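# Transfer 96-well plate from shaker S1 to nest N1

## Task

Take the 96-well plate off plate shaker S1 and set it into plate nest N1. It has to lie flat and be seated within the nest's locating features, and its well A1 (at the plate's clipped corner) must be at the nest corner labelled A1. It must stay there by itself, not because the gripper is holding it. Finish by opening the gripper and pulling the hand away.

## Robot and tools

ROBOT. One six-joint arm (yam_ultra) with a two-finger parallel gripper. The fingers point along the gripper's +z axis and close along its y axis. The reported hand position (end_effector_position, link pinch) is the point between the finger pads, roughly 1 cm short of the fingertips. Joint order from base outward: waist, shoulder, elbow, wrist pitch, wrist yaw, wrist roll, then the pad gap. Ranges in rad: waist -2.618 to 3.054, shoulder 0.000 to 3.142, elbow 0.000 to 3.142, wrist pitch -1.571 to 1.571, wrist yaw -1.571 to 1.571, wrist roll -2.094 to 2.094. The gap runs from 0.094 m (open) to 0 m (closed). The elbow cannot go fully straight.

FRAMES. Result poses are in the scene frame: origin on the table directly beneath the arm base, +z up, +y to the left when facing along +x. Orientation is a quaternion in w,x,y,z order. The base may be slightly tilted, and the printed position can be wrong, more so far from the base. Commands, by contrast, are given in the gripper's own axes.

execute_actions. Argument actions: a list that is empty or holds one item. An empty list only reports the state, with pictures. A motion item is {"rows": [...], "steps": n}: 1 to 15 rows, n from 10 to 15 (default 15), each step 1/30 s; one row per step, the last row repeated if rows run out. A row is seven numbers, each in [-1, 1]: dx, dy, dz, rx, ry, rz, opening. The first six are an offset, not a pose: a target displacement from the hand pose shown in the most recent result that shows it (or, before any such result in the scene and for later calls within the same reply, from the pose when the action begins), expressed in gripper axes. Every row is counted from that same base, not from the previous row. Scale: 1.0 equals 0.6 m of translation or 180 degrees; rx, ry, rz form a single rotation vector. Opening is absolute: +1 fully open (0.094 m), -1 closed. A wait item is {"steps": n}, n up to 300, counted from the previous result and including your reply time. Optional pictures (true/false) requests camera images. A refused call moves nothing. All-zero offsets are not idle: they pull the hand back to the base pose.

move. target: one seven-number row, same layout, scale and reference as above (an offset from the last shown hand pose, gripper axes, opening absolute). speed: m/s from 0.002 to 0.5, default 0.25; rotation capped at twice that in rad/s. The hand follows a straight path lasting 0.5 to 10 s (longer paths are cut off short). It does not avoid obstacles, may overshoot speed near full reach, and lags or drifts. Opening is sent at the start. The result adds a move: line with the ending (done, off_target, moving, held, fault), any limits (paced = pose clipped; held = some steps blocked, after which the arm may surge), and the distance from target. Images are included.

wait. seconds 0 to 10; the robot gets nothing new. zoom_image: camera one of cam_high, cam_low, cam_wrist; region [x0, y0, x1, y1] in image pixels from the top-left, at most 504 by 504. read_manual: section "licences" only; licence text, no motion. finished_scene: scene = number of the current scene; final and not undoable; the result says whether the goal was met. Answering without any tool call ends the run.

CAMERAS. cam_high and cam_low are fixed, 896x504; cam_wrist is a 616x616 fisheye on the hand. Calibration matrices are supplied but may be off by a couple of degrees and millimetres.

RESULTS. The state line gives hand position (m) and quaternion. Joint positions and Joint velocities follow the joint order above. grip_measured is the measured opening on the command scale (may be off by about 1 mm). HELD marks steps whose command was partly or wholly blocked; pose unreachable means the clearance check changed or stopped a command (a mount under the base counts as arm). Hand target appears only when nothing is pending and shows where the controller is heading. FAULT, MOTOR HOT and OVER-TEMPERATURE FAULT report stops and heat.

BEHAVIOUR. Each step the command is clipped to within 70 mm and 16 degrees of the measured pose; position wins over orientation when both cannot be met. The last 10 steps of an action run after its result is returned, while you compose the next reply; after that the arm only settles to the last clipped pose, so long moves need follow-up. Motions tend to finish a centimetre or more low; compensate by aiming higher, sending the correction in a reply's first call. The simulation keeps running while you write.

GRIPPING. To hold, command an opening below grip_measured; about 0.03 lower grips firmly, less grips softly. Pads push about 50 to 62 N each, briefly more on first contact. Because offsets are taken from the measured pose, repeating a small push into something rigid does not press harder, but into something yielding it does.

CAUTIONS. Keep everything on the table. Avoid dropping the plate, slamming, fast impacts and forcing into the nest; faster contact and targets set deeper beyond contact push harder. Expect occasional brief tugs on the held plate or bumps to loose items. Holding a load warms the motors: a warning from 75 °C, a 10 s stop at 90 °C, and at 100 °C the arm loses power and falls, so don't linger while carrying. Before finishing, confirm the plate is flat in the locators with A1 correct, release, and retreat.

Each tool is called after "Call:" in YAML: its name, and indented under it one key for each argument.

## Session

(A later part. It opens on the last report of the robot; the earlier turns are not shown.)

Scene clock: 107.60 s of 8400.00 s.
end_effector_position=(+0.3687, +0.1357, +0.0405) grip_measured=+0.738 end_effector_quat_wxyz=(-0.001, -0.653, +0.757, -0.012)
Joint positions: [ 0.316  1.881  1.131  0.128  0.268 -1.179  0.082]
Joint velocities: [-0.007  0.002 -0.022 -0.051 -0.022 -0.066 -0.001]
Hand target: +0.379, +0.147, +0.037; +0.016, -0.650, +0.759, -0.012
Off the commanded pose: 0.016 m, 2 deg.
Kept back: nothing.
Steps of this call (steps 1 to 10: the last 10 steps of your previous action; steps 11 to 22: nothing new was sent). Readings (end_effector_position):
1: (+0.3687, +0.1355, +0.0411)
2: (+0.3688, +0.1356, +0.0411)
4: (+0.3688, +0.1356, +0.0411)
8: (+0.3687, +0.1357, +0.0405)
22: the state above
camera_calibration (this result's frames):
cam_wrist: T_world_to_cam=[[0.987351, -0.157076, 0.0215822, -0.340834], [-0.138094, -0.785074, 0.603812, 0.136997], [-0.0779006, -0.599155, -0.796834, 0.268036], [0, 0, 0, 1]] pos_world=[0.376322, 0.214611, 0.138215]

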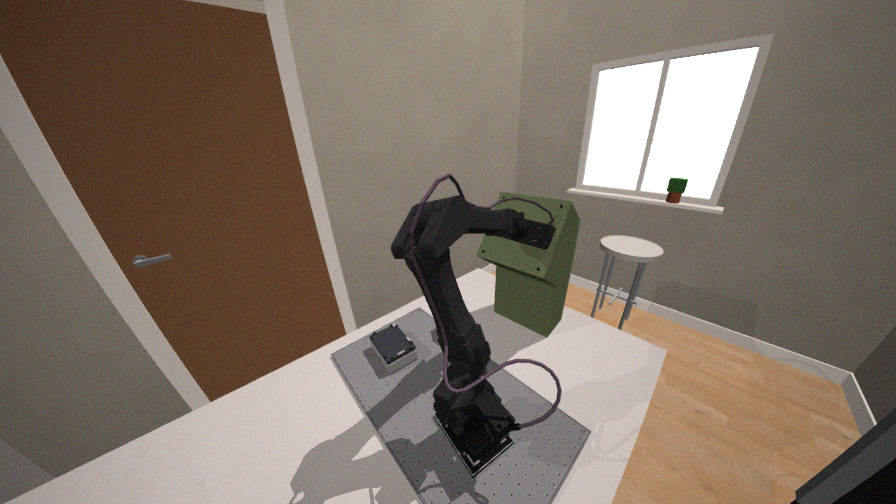

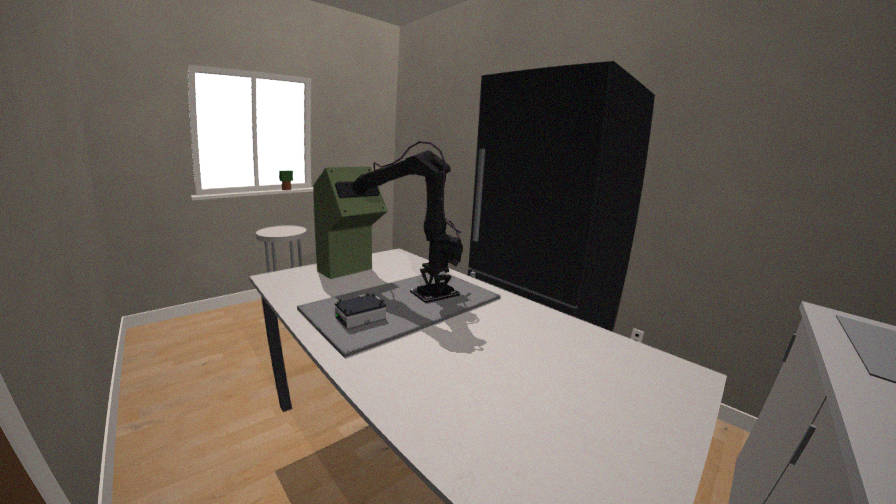

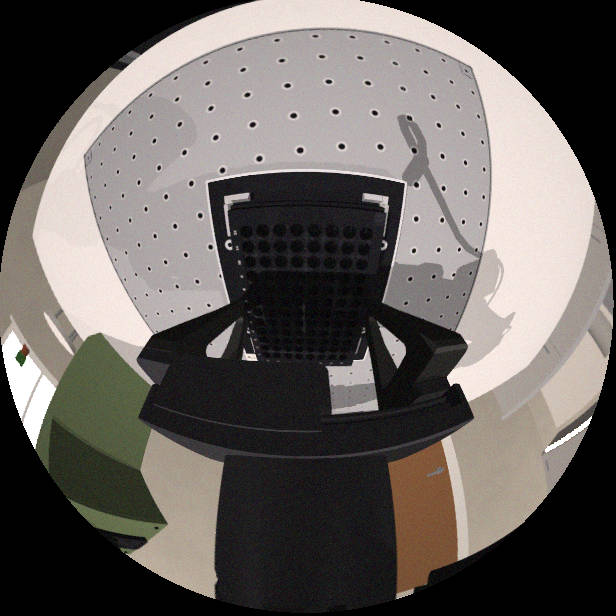

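Call:
execute_actions:
  actions:
    - {"rows":[[-0.0224,-0.0165,0.0042,0.0086,-0.0089,0.0027,0.70],[-0.0229,-0.0192,0.0023,0.0098,-0.0094,0.0031,0.70],[-0.0233,-0.0220,0.0003,0.0110,-0.0098,0.0034,0.70],[-0.0238,-0.0247,-0.0016,0.0122,-0.0103,0.0038,0.70],[-0.0243,-0.0274,-0.0036,0.0134,-0.0107,0.0041,0.71],[-0.0243,-0.0274,-0.0036,0.0134,-0.0107,0.0041,0.72],[-0.0243,-0.0274,-0.0036,0.0134,-0.0107,0.0041,0.73],[-0.0243,-0.0274,-0.0036,0.0134,-0.0107,0.0041,0.74],[-0.0243,-0.0274,-0.0036,0.0134,-0.0107,0.0041,0.75],[-0.0243,-0.0274,-0.0036,0.0134,-0.0107,0.0041,0.76],[-0.0243,-0.0274,-0.0036,0.0134,-0.0107,0.0041,0.77],[-0.0243,-0.0274,-0.0036,0.0134,-0.0107,0.0041,0.78],[-0.0243,-0.0274,-0.0036,0.0134,-0.0107,0.0041,0.79],[-0.0243,-0.0274,-0.0036,0.0134,-0.0107,0.0041,0.80],[-0.0243,-0.0274,-0.0036,0.0134,-0.0107,0.0041,0.81]],"steps":15}

Call:
wait:
  seconds: 0.4

Scene clock: 119.00 s of 8400.00 s.
end_effector_position=(+0.3687, +0.1357, +0.0405) grip_measured=+0.738 end_effector_quat_wxyz=(-0.001, -0.653, +0.757, -0.012)
Joint positions: [ 0.316  1.881  1.131  0.128  0.268 -1.179  0.082]
Joint velocities: [ 0.002  0.007 -0.007 -0.007 -0.051  0.051 -0.   ]
Steps of this call (steps 1 to 90: nothing new was sent; then 8.23 s passed at rest; steps 91 to 95: the first 5 steps of this action). Readings (end_effector_position):
91: (+0.3687, +0.1357, +0.0405)
92: (+0.3687, +0.1357, +0.0405)
94: (+0.3687, +0.1357, +0.0405)
95: the state above

Scene clock: 119.73 s of 8400.00 s.
end_effector_position=(+0.3696, +0.1360, +0.0406) grip_measured=+0.808 end_effector_quat_wxyz=(+0.000, -0.653, +0.757, -0.013)
Joint positions: [ 0.317  1.881  1.131  0.132  0.27  -1.179  0.085]
Joint velocities: [-0.017 -0.007 -0.022 -0.007 -0.022 -0.007  0.001]
Hand target: +0.387, +0.147, +0.044; +0.025, -0.648, +0.761, -0.017
Off the commanded pose: 0.021 m, 3 deg.
Kept back: nothing.
Steps of this call (steps 1 to 10: the last 10 steps of your previous action; steps 11 to 22: nothing new was sent). Readings (end_effector_position):
1: (+0.3687, +0.1357, +0.0405)
2: (+0.3687, +0.1357, +0.0405)
4: (+0.3688, +0.1356, +0.0405)
8: (+0.3690, +0.1356, +0.0405)
22: the state above
camera_calibration (this result's frames):
cam_wrist: T_world_to_cam=[[0.987179, -0.157579, 0.0254374, -0.341683], [-0.140855, -0.785031, 0.60323, 0.138377], [-0.0750872, -0.599078, -0.797162, 0.26734], [0, 0, 0, 1]] pos_world=[0.376867, 0.214946, 0.138332]

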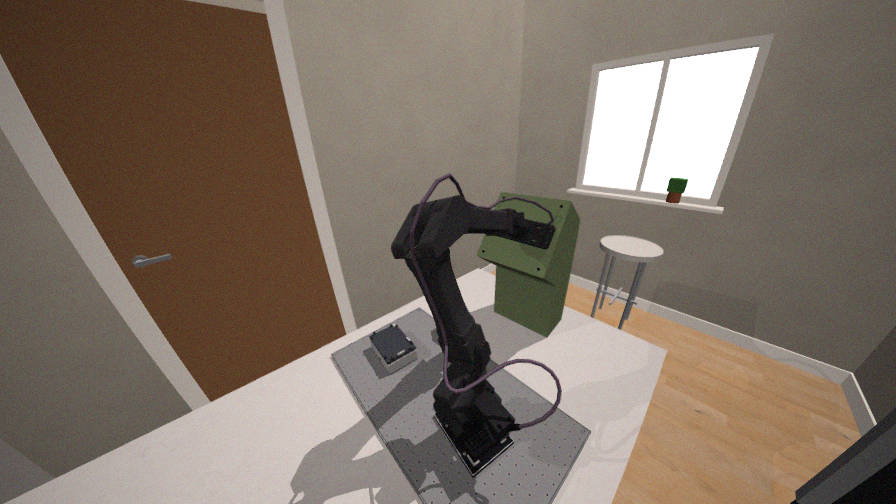

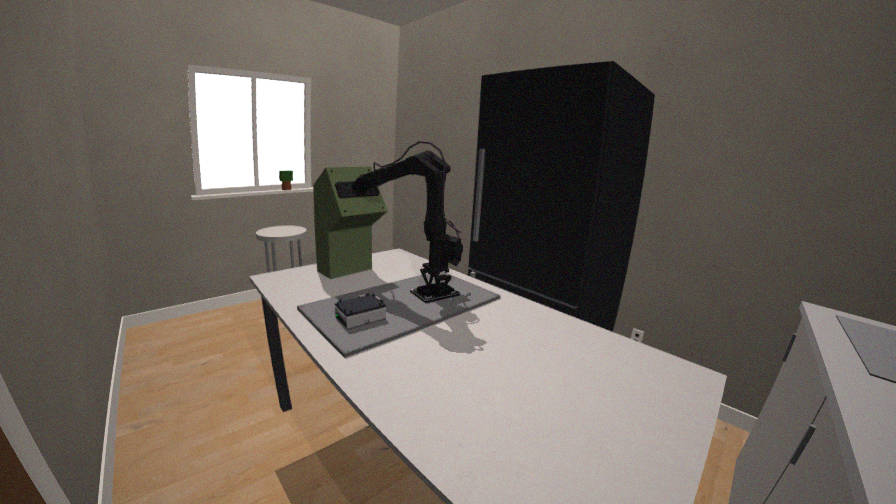

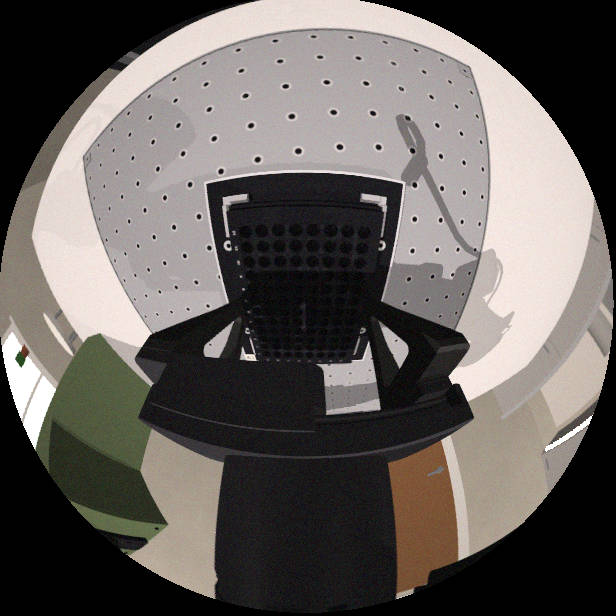

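Call:
zoom_image:
  camera: "cam_wrist"
  region: [205, 160, 410, 260]

Call:
zoom_image:
  camera: "cam_wrist"
  region: [212, 180, 272, 250]

Call:
zoom_image:
  camera: "cam_wrist"
  region: [345, 180, 405, 250]

Region (205, 160, 410, 260) of cam_wrist's 616x616 image, scaled by 2.459, with more detail than that image has; it fills the top 246 rows of this view, and the rest is white.

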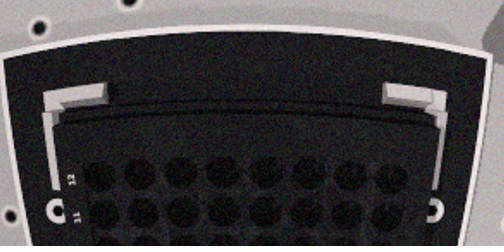

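Region (212, 180, 272, 250) of cam_wrist's 616x616 image, scaled by 7.200, with more detail than that image has; it fills the left 432 columns of this view, and the rest is white.

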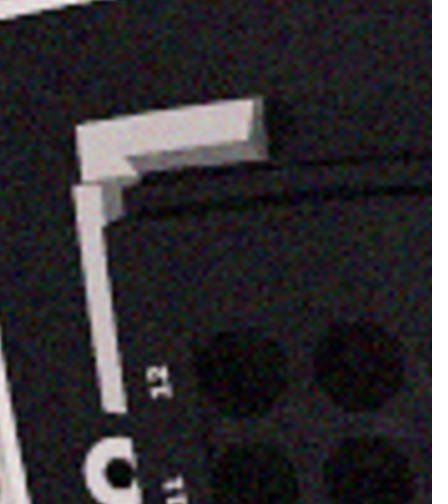

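Region (345, 180, 405, 250) of cam_wrist's 616x616 image, scaled by 7.200, with more detail than that image has; it fills the left 432 columns of this view, and the rest is white.

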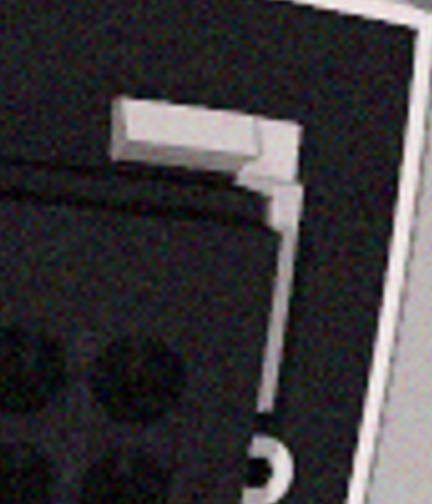

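Call:
execute_actions:
  actions:
    - {"rows":[[-0.0237,-0.0265,-0.0035,0.0129,-0.0104,0.0040,0.85],[-0.0237,-0.0265,-0.0035,0.0129,-0.0104,0.0040,0.90],[-0.0237,-0.0265,-0.0035,0.0129,-0.0104,0.0040,0.95],[-0.0237,-0.0275,-0.0050,0.0130,-0.0104,0.0040,1.0],[-0.0237,-0.0286,-0.0067,0.0132,-0.0105,0.0041,1.0],[-0.0238,-0.0297,-0.0084,0.0133,-0.0105,0.0041,1.0],[-0.0238,-0.0308,-0.0100,0.0135,-0.0106,0.0042,1.0],[-0.0238,-0.0319,-0.0117,0.0136,-0.0106,0.0042,1.0],[-0.0238,-0.0330,-0.0134,0.0138,-0.0107,0.0042,1.0],[-0.0239,-0.0340,-0.0150,0.0139,-0.0107,0.0043,1.0],[-0.0239,-0.0351,-0.0167,0.0141,-0.0108,0.0043,1.0],[-0.0239,-0.0362,-0.0184,0.0142,-0.0108,0.0044,1.0],[-0.0240,-0.0374,-0.0201,0.0143,-0.0109,0.0044,1.0]],"steps":15}

Call:
wait:
  seconds: 0.3

Scene clock: 121.57 s of 8400.00 s.
end_effector_position=(+0.3738, +0.1354, +0.0417) grip_measured=+0.997 end_effector_quat_wxyz=(+0.005, -0.651, +0.758, -0.020)
Joint positions: [ 0.317  1.877  1.131  0.142  0.277 -1.179  0.094]
Joint velocities: [-0.012 -0.022 -0.007  0.022  0.022  0.007  0.013]
Steps of this call (steps 1 to 50: nothing new was sent; steps 51 to 55: the first 5 steps of this action). Readings (end_effector_position):
51: (+0.3700, +0.1360, +0.0406)
52: (+0.3707, +0.1359, +0.0406)
54: (+0.3729, +0.1355, +0.0411)
55: the state above

Scene clock: 122.20 s of 8400.00 s.
end_effector_position=(+0.3757, +0.1355, +0.0462) grip_measured=+1.000 end_effector_quat_wxyz=(+0.003, -0.652, +0.758, -0.018)
Joint positions: [ 0.318  1.861  1.131  0.122  0.276 -1.179  0.094]
Joint velocities: [ 0.002 -0.002  0.007 -0.051  0.007 -0.051  0.   ]
Hand target: +0.394, +0.147, +0.053; +0.028, -0.648, +0.761, -0.019
Off the commanded pose: 0.022 m, 3 deg.
Kept back: nothing.
Steps of this call (steps 1 to 10: the last 10 steps of your previous action; steps 11 to 19: nothing new was sent). Readings (end_effector_position):
1: (+0.3740, +0.1354, +0.0418)
2: (+0.3740, +0.1354, +0.0418)
4: (+0.3743, +0.1354, +0.0420)
8: (+0.3756, +0.1355, +0.0442)
19: the state above
camera_calibration (this result's frames):
cam_wrist: T_world_to_cam=[[0.986512, -0.159432, 0.0370784, -0.347964], [-0.149212, -0.782761, 0.604169, 0.13821], [-0.0673006, -0.601553, -0.795993, 0.269302], [0, 0, 0, 1]] pos_world=[0.382017, 0.214708, 0.143762]

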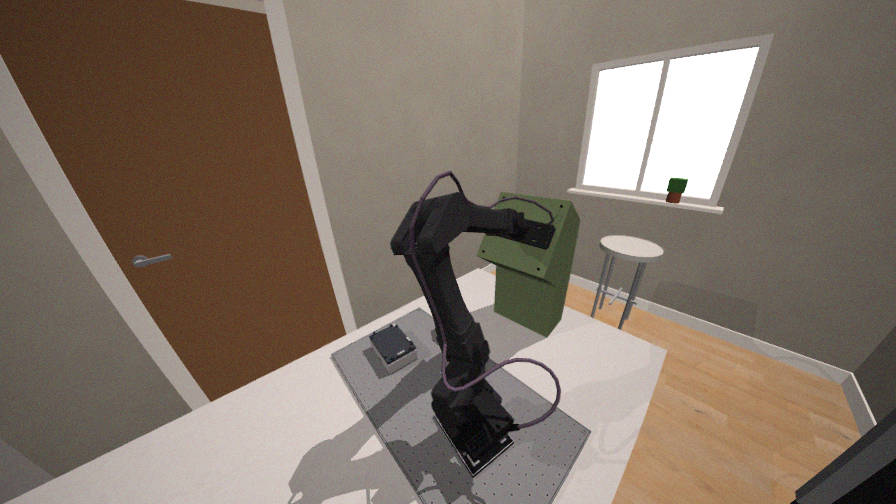

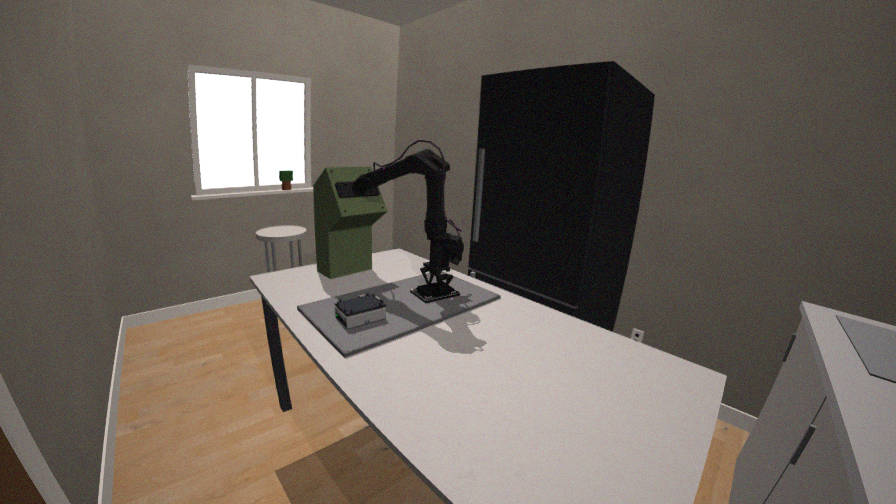

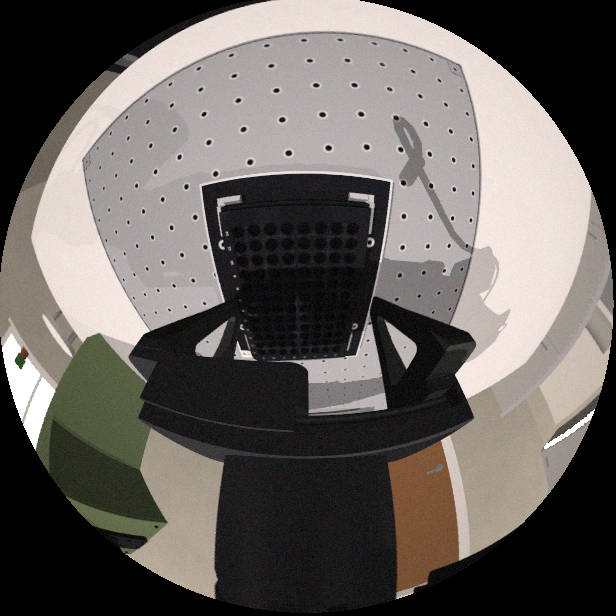

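Call:
execute_actions:
  actions:
    - {"rows":[[-0.0226,-0.0246,-0.0108,0.0091,-0.0109,0.0029,1.0],[-0.0218,-0.0222,-0.0109,0.0072,-0.0102,0.0024,1.0],[-0.0209,-0.0199,-0.0110,0.0054,-0.0096,0.0020,1.0],[-0.0201,-0.0175,-0.0110,0.0036,-0.0089,0.0015,1.0],[-0.0196,-0.0178,-0.0136,0.0026,-0.0086,0.0012,1.0],[-0.0190,-0.0180,-0.0163,0.0017,-0.0082,0.0009,1.0],[-0.0185,-0.0183,-0.0189,0.0007,-0.0079,0.0007,1.0],[-0.0179,-0.0185,-0.0215,-0.0003,-0.0075,0.0004,1.0],[-0.0174,-0.0188,-0.0242,-0.0012,-0.0072,0.0001,1.0],[-0.0168,-0.0190,-0.0268,-0.0022,-0.0068,-0.0002,1.0],[-0.0163,-0.0193,-0.0294,-0.0032,-0.0065,-0.0004,1.0],[-0.0157,-0.0195,-0.0321,-0.0041,-0.0061,-0.0007,1.0],[-0.0152,-0.0198,-0.0347,-0.0051,-0.0058,-0.0010,1.0]],"steps":15}

Call:
wait:
  seconds: 0.3

Scene clock: 124.17 s of 8400.00 s.
end_effector_position=(+0.3749, +0.1352, +0.0464) grip_measured=+1.000 end_effector_quat_wxyz=(+0.002, -0.653, +0.758, -0.017)
Joint positions: [ 0.318  1.86   1.131  0.117  0.276 -1.179  0.094]
Joint velocities: [-0.002 -0.017 -0.002 -0.11  -0.022 -0.051  0.   ]
Steps of this call (steps 1 to 54: nothing new was sent; steps 55 to 59: the first 5 steps of this action). Readings (end_effector_position):
55: (+0.3756, +0.1354, +0.0462)
56: (+0.3756, +0.1354, +0.0462)
58: (+0.3752, +0.1353, +0.0462)
59: the state above

Scene clock: 124.80 s of 8400.00 s.
end_effector_position=(+0.3797, +0.1322, +0.0626) grip_measured=+1.000 end_effector_quat_wxyz=(-0.007, -0.655, +0.756, -0.013)
Joint positions: [ 0.318  1.802  1.131  0.039  0.276 -1.179  0.094]
Joint velocities: [-0.007 -0.022  0.007  0.007  0.037  0.022  0.   ]
Hand target: +0.388, +0.143, +0.067; +0.006, -0.653, +0.757, -0.006
Off the commanded pose: 0.015 m, 2 deg.
Kept back: nothing.
Steps of this call (steps 1 to 10: the last 10 steps of your previous action; steps 11 to 19: nothing new was sent). Readings (end_effector_position):
1: (+0.3745, +0.1350, +0.0469)
2: (+0.3745, +0.1347, +0.0479)
4: (+0.3759, +0.1343, +0.0508)
8: (+0.3806, +0.1336, +0.0583)
19: the state above
camera_calibration (this result's frames):
cam_wrist: T_world_to_cam=[[0.988048, -0.15338, 0.0153265, -0.353059], [-0.130587, -0.78007, 0.611913, 0.118436], [-0.0818997, -0.606602, -0.790776, 0.286547], [0, 0, 0, 1]] pos_world=[0.387773, 0.212057, 0.159533]

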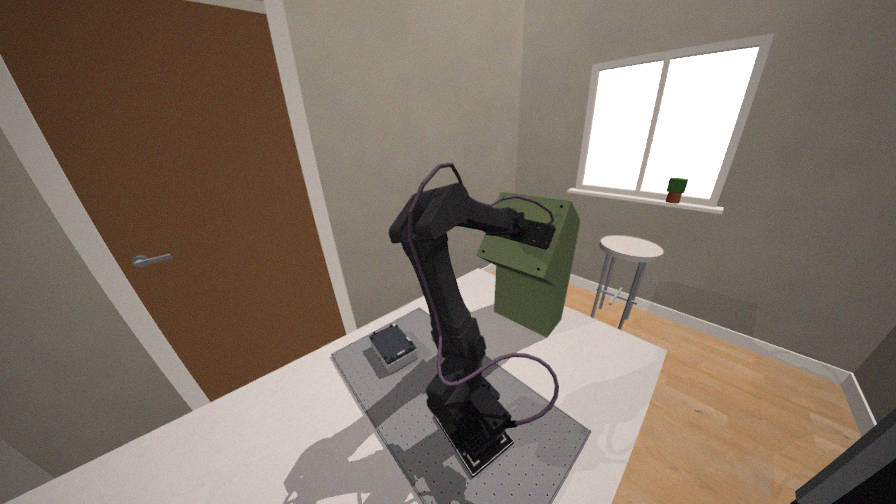

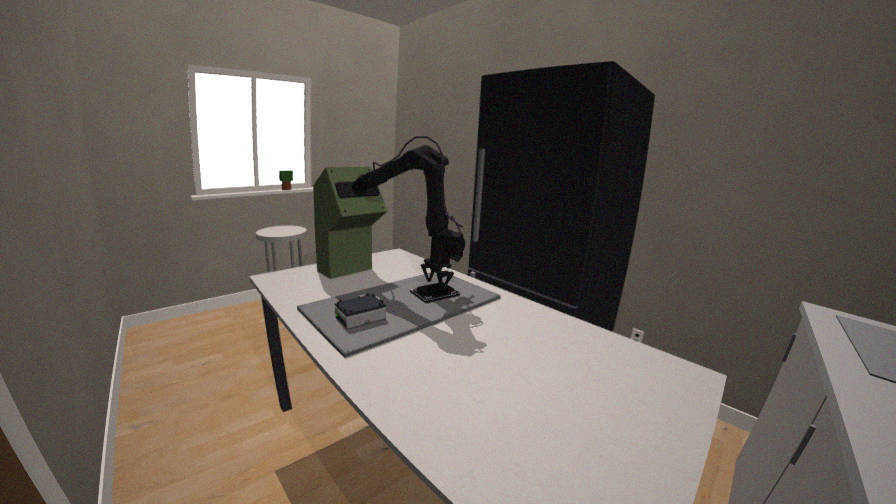

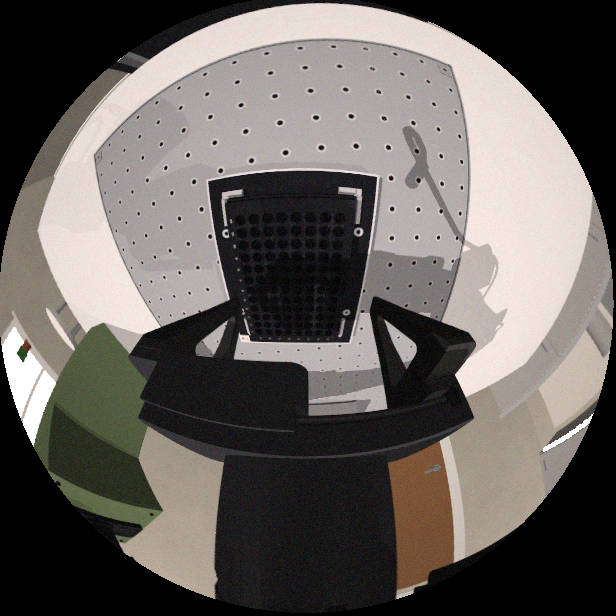

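Call:
move:
  target: [0.0, 0.03, -0.13, 0, 0, 0, 1.0]
  speed: 0.15

Scene clock: 126.10 s of 8400.00 s.
end_effector_position=(+0.3766, +0.1366, +0.1392) grip_measured=+1.000 end_effector_quat_wxyz=(+0.004, -0.651, +0.758, -0.024)
Joint positions: [ 0.401  1.521  0.975 -0.071  0.354 -1.129  0.094]
Joint velocities: [ 0.002  0.007  0.002  0.007 -0.007 -0.066  0.   ]
Hand target: +0.362, +0.138, +0.140; -0.007, -0.654, +0.756, -0.013
Off the commanded pose: 0.015 m, 2 deg.
Kept back: nothing.
move: off_target
camera_calibration (this result's frames):
cam_wrist: T_world_to_cam=[[0.985892, -0.160901, 0.0461385, -0.352926], [-0.155458, -0.777975, 0.608759, 0.0841508], [-0.0620554, -0.607343, -0.792012, 0.342297], [0, 0, 0, 1]] pos_world=[0.38227, 0.216573, 0.23616]

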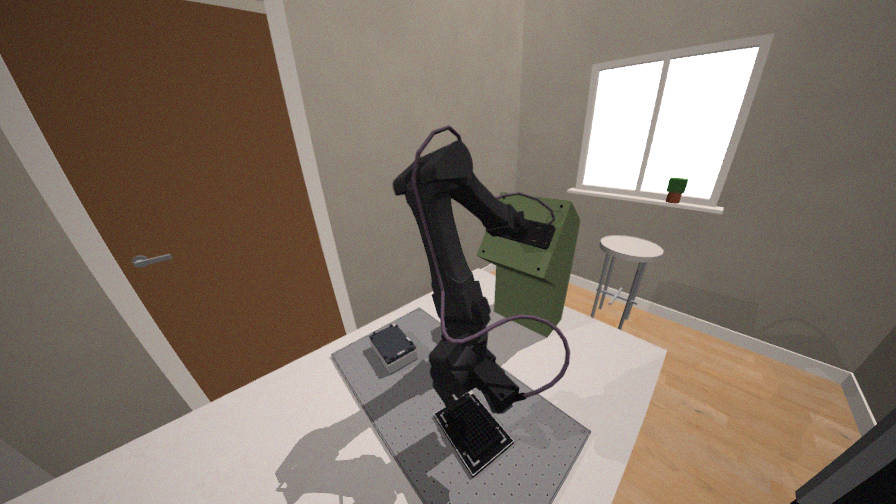

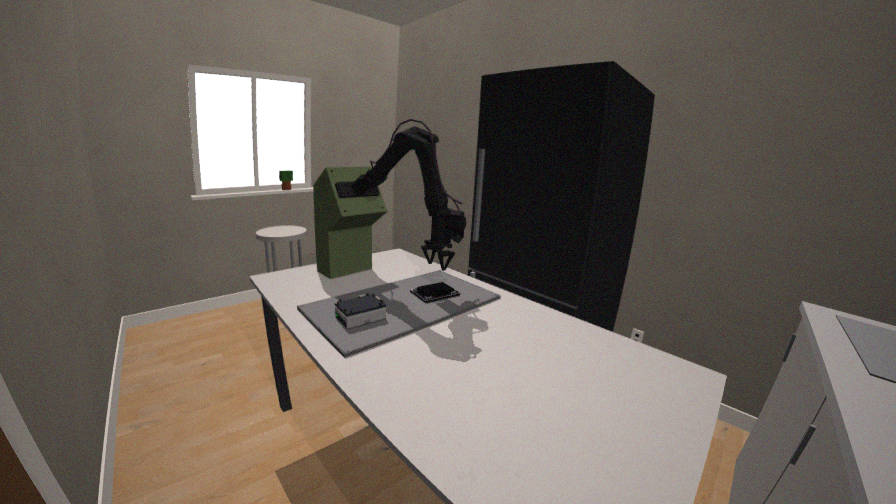

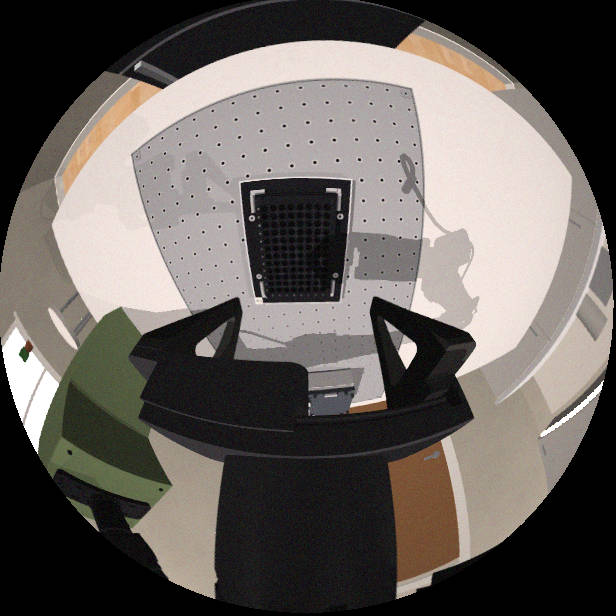

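Call:
zoom_image:
  camera: "cam_wrist"
  region: [230, 170, 365, 310]

Call:
zoom_image:
  camera: "cam_high"
  region: [425, 385, 520, 480]

Call:
zoom_image:
  camera: "cam_low"
  region: [405, 275, 465, 305]

Region (230, 170, 365, 310) of cam_wrist's 616x616 image, scaled by 3.600, with more detail than that image has; it fills the left 486 columns of this view, and the rest is white.

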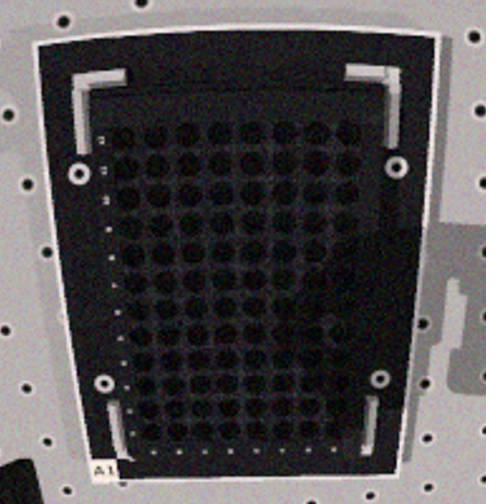

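Region (425, 385, 520, 480) of cam_high's 896x504 image, scaled by 5.305, with more detail than that image has.

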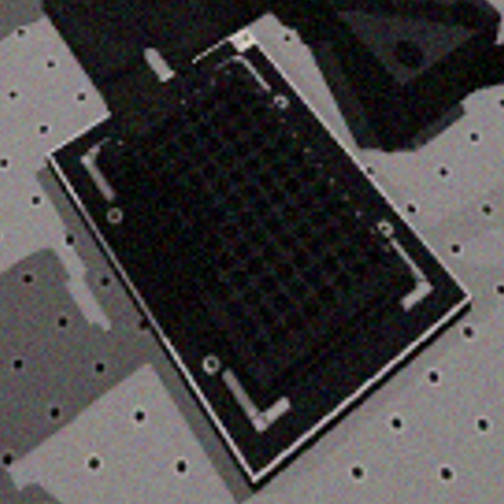

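Region (405, 275, 465, 305) of cam_low's 896x504 image, scaled by 8.400, with more detail than that image has.

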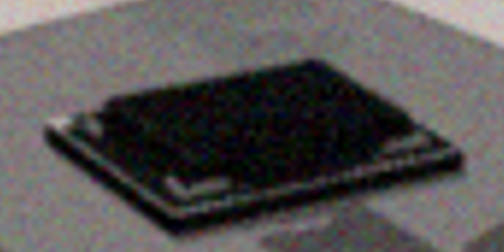

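Call:
zoom_image:
  camera: "cam_wrist"
  region: [245, 265, 355, 310]

Call:
zoom_image:
  camera: "cam_high"
  region: [432, 385, 482, 430]

Call:
zoom_image:
  camera: "cam_wrist"
  region: [245, 180, 350, 225]

Region (245, 265, 355, 310) of cam_wrist's 616x616 image, scaled by 4.582, with more detail than that image has; it fills the top 206 rows of this view, and the rest is white.

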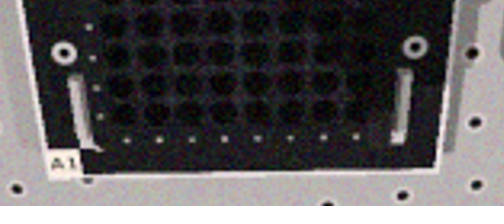

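Region (432, 385, 482, 430) of cam_high's 896x504 image, scaled by 10.080, with more detail than that image has; it fills the top 454 rows of this view, and the rest is white.

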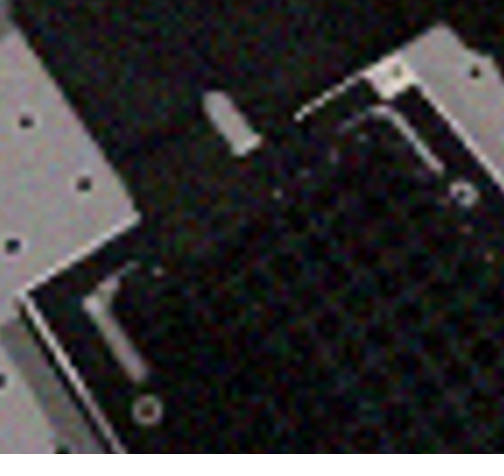

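Region (245, 180, 350, 225) of cam_wrist's 616x616 image, scaled by 4.800, with more detail than that image has; it fills the top 216 rows of this view, and the rest is white.

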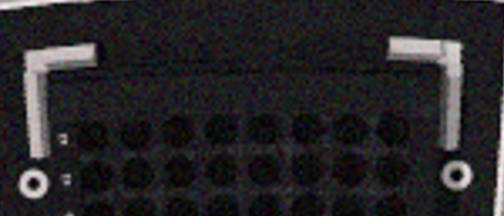

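Call:
finished_scene:
  scene: 2

The scene is finished: the task was done.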